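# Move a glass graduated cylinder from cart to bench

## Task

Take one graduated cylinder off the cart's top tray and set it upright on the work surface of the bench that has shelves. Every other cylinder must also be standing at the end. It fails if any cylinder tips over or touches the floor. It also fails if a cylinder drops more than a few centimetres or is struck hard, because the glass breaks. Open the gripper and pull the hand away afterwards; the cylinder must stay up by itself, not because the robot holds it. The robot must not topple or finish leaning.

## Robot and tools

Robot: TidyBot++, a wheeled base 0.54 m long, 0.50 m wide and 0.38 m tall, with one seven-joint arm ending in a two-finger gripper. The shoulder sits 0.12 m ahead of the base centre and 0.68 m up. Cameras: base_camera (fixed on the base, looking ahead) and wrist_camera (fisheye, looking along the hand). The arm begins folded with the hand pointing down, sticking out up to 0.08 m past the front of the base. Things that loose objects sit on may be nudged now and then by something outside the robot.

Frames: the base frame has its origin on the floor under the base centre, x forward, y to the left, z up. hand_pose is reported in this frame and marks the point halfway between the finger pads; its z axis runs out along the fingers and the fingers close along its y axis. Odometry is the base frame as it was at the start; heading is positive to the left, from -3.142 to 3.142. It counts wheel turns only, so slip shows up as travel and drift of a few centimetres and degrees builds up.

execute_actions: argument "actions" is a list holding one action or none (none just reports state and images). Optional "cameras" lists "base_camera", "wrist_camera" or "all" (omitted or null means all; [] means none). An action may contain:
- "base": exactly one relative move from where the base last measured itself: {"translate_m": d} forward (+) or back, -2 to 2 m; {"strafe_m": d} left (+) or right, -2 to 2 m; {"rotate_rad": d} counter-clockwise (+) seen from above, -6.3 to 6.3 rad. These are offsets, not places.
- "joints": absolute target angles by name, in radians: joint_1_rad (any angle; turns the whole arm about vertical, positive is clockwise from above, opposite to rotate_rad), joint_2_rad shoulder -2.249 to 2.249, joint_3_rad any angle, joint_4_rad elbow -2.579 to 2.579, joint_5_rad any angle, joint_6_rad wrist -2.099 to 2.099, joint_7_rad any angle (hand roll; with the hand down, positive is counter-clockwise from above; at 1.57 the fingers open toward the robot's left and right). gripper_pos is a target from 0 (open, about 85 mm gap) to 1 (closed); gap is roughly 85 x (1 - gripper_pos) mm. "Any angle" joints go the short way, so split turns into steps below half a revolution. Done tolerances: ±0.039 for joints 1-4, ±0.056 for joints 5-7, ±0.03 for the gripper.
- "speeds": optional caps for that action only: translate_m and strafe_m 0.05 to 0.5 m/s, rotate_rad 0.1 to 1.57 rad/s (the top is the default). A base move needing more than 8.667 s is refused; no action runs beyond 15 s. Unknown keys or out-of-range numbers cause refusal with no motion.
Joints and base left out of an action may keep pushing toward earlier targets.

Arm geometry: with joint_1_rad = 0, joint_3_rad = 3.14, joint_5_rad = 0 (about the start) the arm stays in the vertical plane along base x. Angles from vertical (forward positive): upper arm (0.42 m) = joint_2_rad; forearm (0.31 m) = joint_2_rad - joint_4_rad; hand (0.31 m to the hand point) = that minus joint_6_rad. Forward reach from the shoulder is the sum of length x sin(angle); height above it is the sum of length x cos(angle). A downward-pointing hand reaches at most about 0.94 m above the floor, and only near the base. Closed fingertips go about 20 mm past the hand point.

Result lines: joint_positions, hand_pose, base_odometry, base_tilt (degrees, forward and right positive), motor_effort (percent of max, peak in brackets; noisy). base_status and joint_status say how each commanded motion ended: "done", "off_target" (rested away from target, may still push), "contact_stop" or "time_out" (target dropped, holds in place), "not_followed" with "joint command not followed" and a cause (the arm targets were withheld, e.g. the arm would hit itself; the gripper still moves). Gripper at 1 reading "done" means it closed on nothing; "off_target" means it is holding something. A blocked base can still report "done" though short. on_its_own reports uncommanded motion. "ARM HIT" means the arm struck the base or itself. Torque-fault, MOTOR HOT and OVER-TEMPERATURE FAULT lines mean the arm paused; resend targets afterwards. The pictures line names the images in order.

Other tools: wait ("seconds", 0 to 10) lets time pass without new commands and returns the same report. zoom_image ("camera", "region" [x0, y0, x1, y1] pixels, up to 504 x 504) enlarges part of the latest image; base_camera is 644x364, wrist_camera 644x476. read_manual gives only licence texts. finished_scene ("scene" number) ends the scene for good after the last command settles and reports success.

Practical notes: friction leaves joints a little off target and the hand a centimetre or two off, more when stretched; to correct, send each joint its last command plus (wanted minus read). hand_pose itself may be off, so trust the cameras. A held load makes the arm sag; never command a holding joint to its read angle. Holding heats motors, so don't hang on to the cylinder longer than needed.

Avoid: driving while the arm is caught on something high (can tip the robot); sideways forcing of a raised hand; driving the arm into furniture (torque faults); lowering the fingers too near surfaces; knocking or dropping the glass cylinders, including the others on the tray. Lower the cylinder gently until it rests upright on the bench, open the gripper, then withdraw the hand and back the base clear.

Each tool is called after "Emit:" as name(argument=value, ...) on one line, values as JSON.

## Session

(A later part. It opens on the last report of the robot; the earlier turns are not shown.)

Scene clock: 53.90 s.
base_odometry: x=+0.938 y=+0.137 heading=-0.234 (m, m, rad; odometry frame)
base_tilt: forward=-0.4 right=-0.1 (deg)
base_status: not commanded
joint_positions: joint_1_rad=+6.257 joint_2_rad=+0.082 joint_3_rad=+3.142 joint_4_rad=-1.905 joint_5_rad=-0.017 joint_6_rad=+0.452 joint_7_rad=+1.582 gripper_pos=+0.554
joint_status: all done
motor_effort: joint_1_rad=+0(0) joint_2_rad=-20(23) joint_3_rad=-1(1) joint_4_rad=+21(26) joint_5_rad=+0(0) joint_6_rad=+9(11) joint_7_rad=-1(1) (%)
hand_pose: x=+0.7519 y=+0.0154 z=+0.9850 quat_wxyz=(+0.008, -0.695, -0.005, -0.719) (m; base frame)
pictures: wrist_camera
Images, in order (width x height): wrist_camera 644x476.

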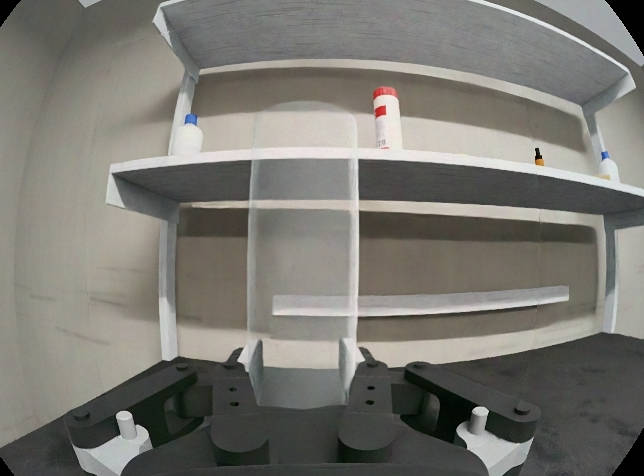

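Emit:
execute_actions(actions=[{"joints":{"joint_4_rad":-1.91,"gripper_pos":0.35}}], cameras=["wrist_camera"])

Emit:
execute_actions(actions=[{"joints":{"gripper_pos":0.0}}], cameras=["wrist_camera"])

Emit:
execute_actions(actions=[{"base":{"translate_m":-0.45},"speeds":{"translate_m":0.25}}], cameras=["wrist_camera"])

Scene clock: 54.90 s.
base_odometry: x=+0.938 y=+0.137 heading=-0.234 (m, m, rad; odometry frame)
base_tilt: forward=-0.4 right=-0.2 (deg)
base_status: not commanded
joint_positions: joint_1_rad=+6.257 joint_2_rad=+0.082 joint_3_rad=+3.142 joint_4_rad=-1.905 joint_5_rad=-0.017 joint_6_rad=+0.452 joint_7_rad=+1.582 gripper_pos=+0.350
joint_status: all done
motor_effort: joint_1_rad=+0(0) joint_2_rad=-21(21) joint_3_rad=-1(1) joint_4_rad=+23(23) joint_5_rad=+0(0) joint_6_rad=+9(9) joint_7_rad=+0(1) (%)
hand_pose: x=+0.7519 y=+0.0154 z=+0.9851 quat_wxyz=(+0.008, -0.694, -0.005, -0.719) (m; base frame)
pictures: wrist_camera
Images, in order (width x height): wrist_camera 644x476.

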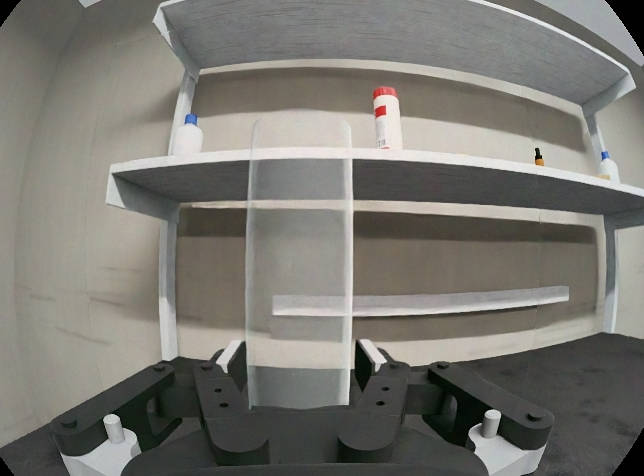

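Scene clock: 55.63 s.
base_odometry: x=+0.938 y=+0.137 heading=-0.234 (m, m, rad; odometry frame)
base_tilt: forward=-0.4 right=-0.2 (deg)
base_status: not commanded
joint_positions: joint_1_rad=+6.257 joint_2_rad=+0.082 joint_3_rad=+3.142 joint_4_rad=-1.905 joint_5_rad=-0.017 joint_6_rad=+0.452 joint_7_rad=+1.582 gripper_pos=+0.000
joint_status: all done
motor_effort: joint_1_rad=+0(0) joint_2_rad=-21(21) joint_3_rad=+0(0) joint_4_rad=+22(23) joint_5_rad=+0(0) joint_6_rad=+9(9) joint_7_rad=+0(0) (%)
hand_pose: x=+0.7519 y=+0.0154 z=+0.9851 quat_wxyz=(+0.008, -0.694, -0.005, -0.719) (m; base frame)
pictures: wrist_camera
Images, in order (width x height): wrist_camera 644x476.

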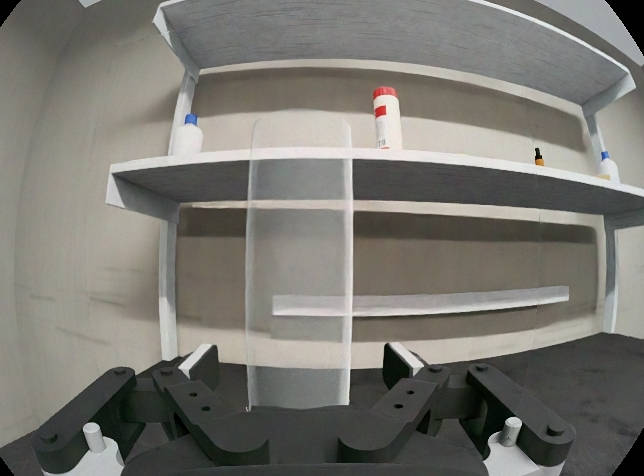

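Scene clock: 58.30 s.
base_odometry: x=+0.501 y=+0.242 heading=-0.235 (m, m, rad; odometry frame)
base_tilt: forward=-0.4 right=-0.1 (deg)
base_status: done
joint_positions: joint_1_rad=+6.257 joint_2_rad=+0.083 joint_3_rad=+3.142 joint_4_rad=-1.905 joint_5_rad=-0.017 joint_6_rad=+0.452 joint_7_rad=+1.582 gripper_pos=+0.000
joint_status: not commanded
motor_effort: joint_1_rad=+0(1) joint_2_rad=-21(24) joint_3_rad=-1(0) joint_4_rad=+23(24) joint_5_rad=+0(0) joint_6_rad=+9(10) joint_7_rad=+0(0) (%)
hand_pose: x=+0.7522 y=+0.0154 z=+0.9844 quat_wxyz=(+0.008, -0.695, -0.005, -0.719) (m; base frame)
pictures: wrist_camera
Images, in order (width x height): wrist_camera 644x476.

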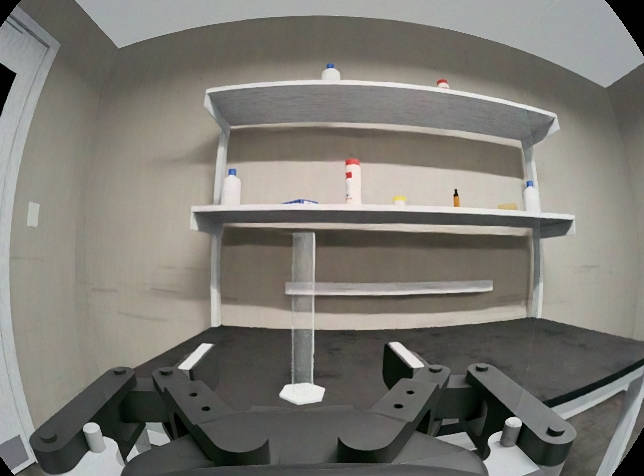

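Emit:
finished_scene(scene=2)

The scene is finished: the task was done.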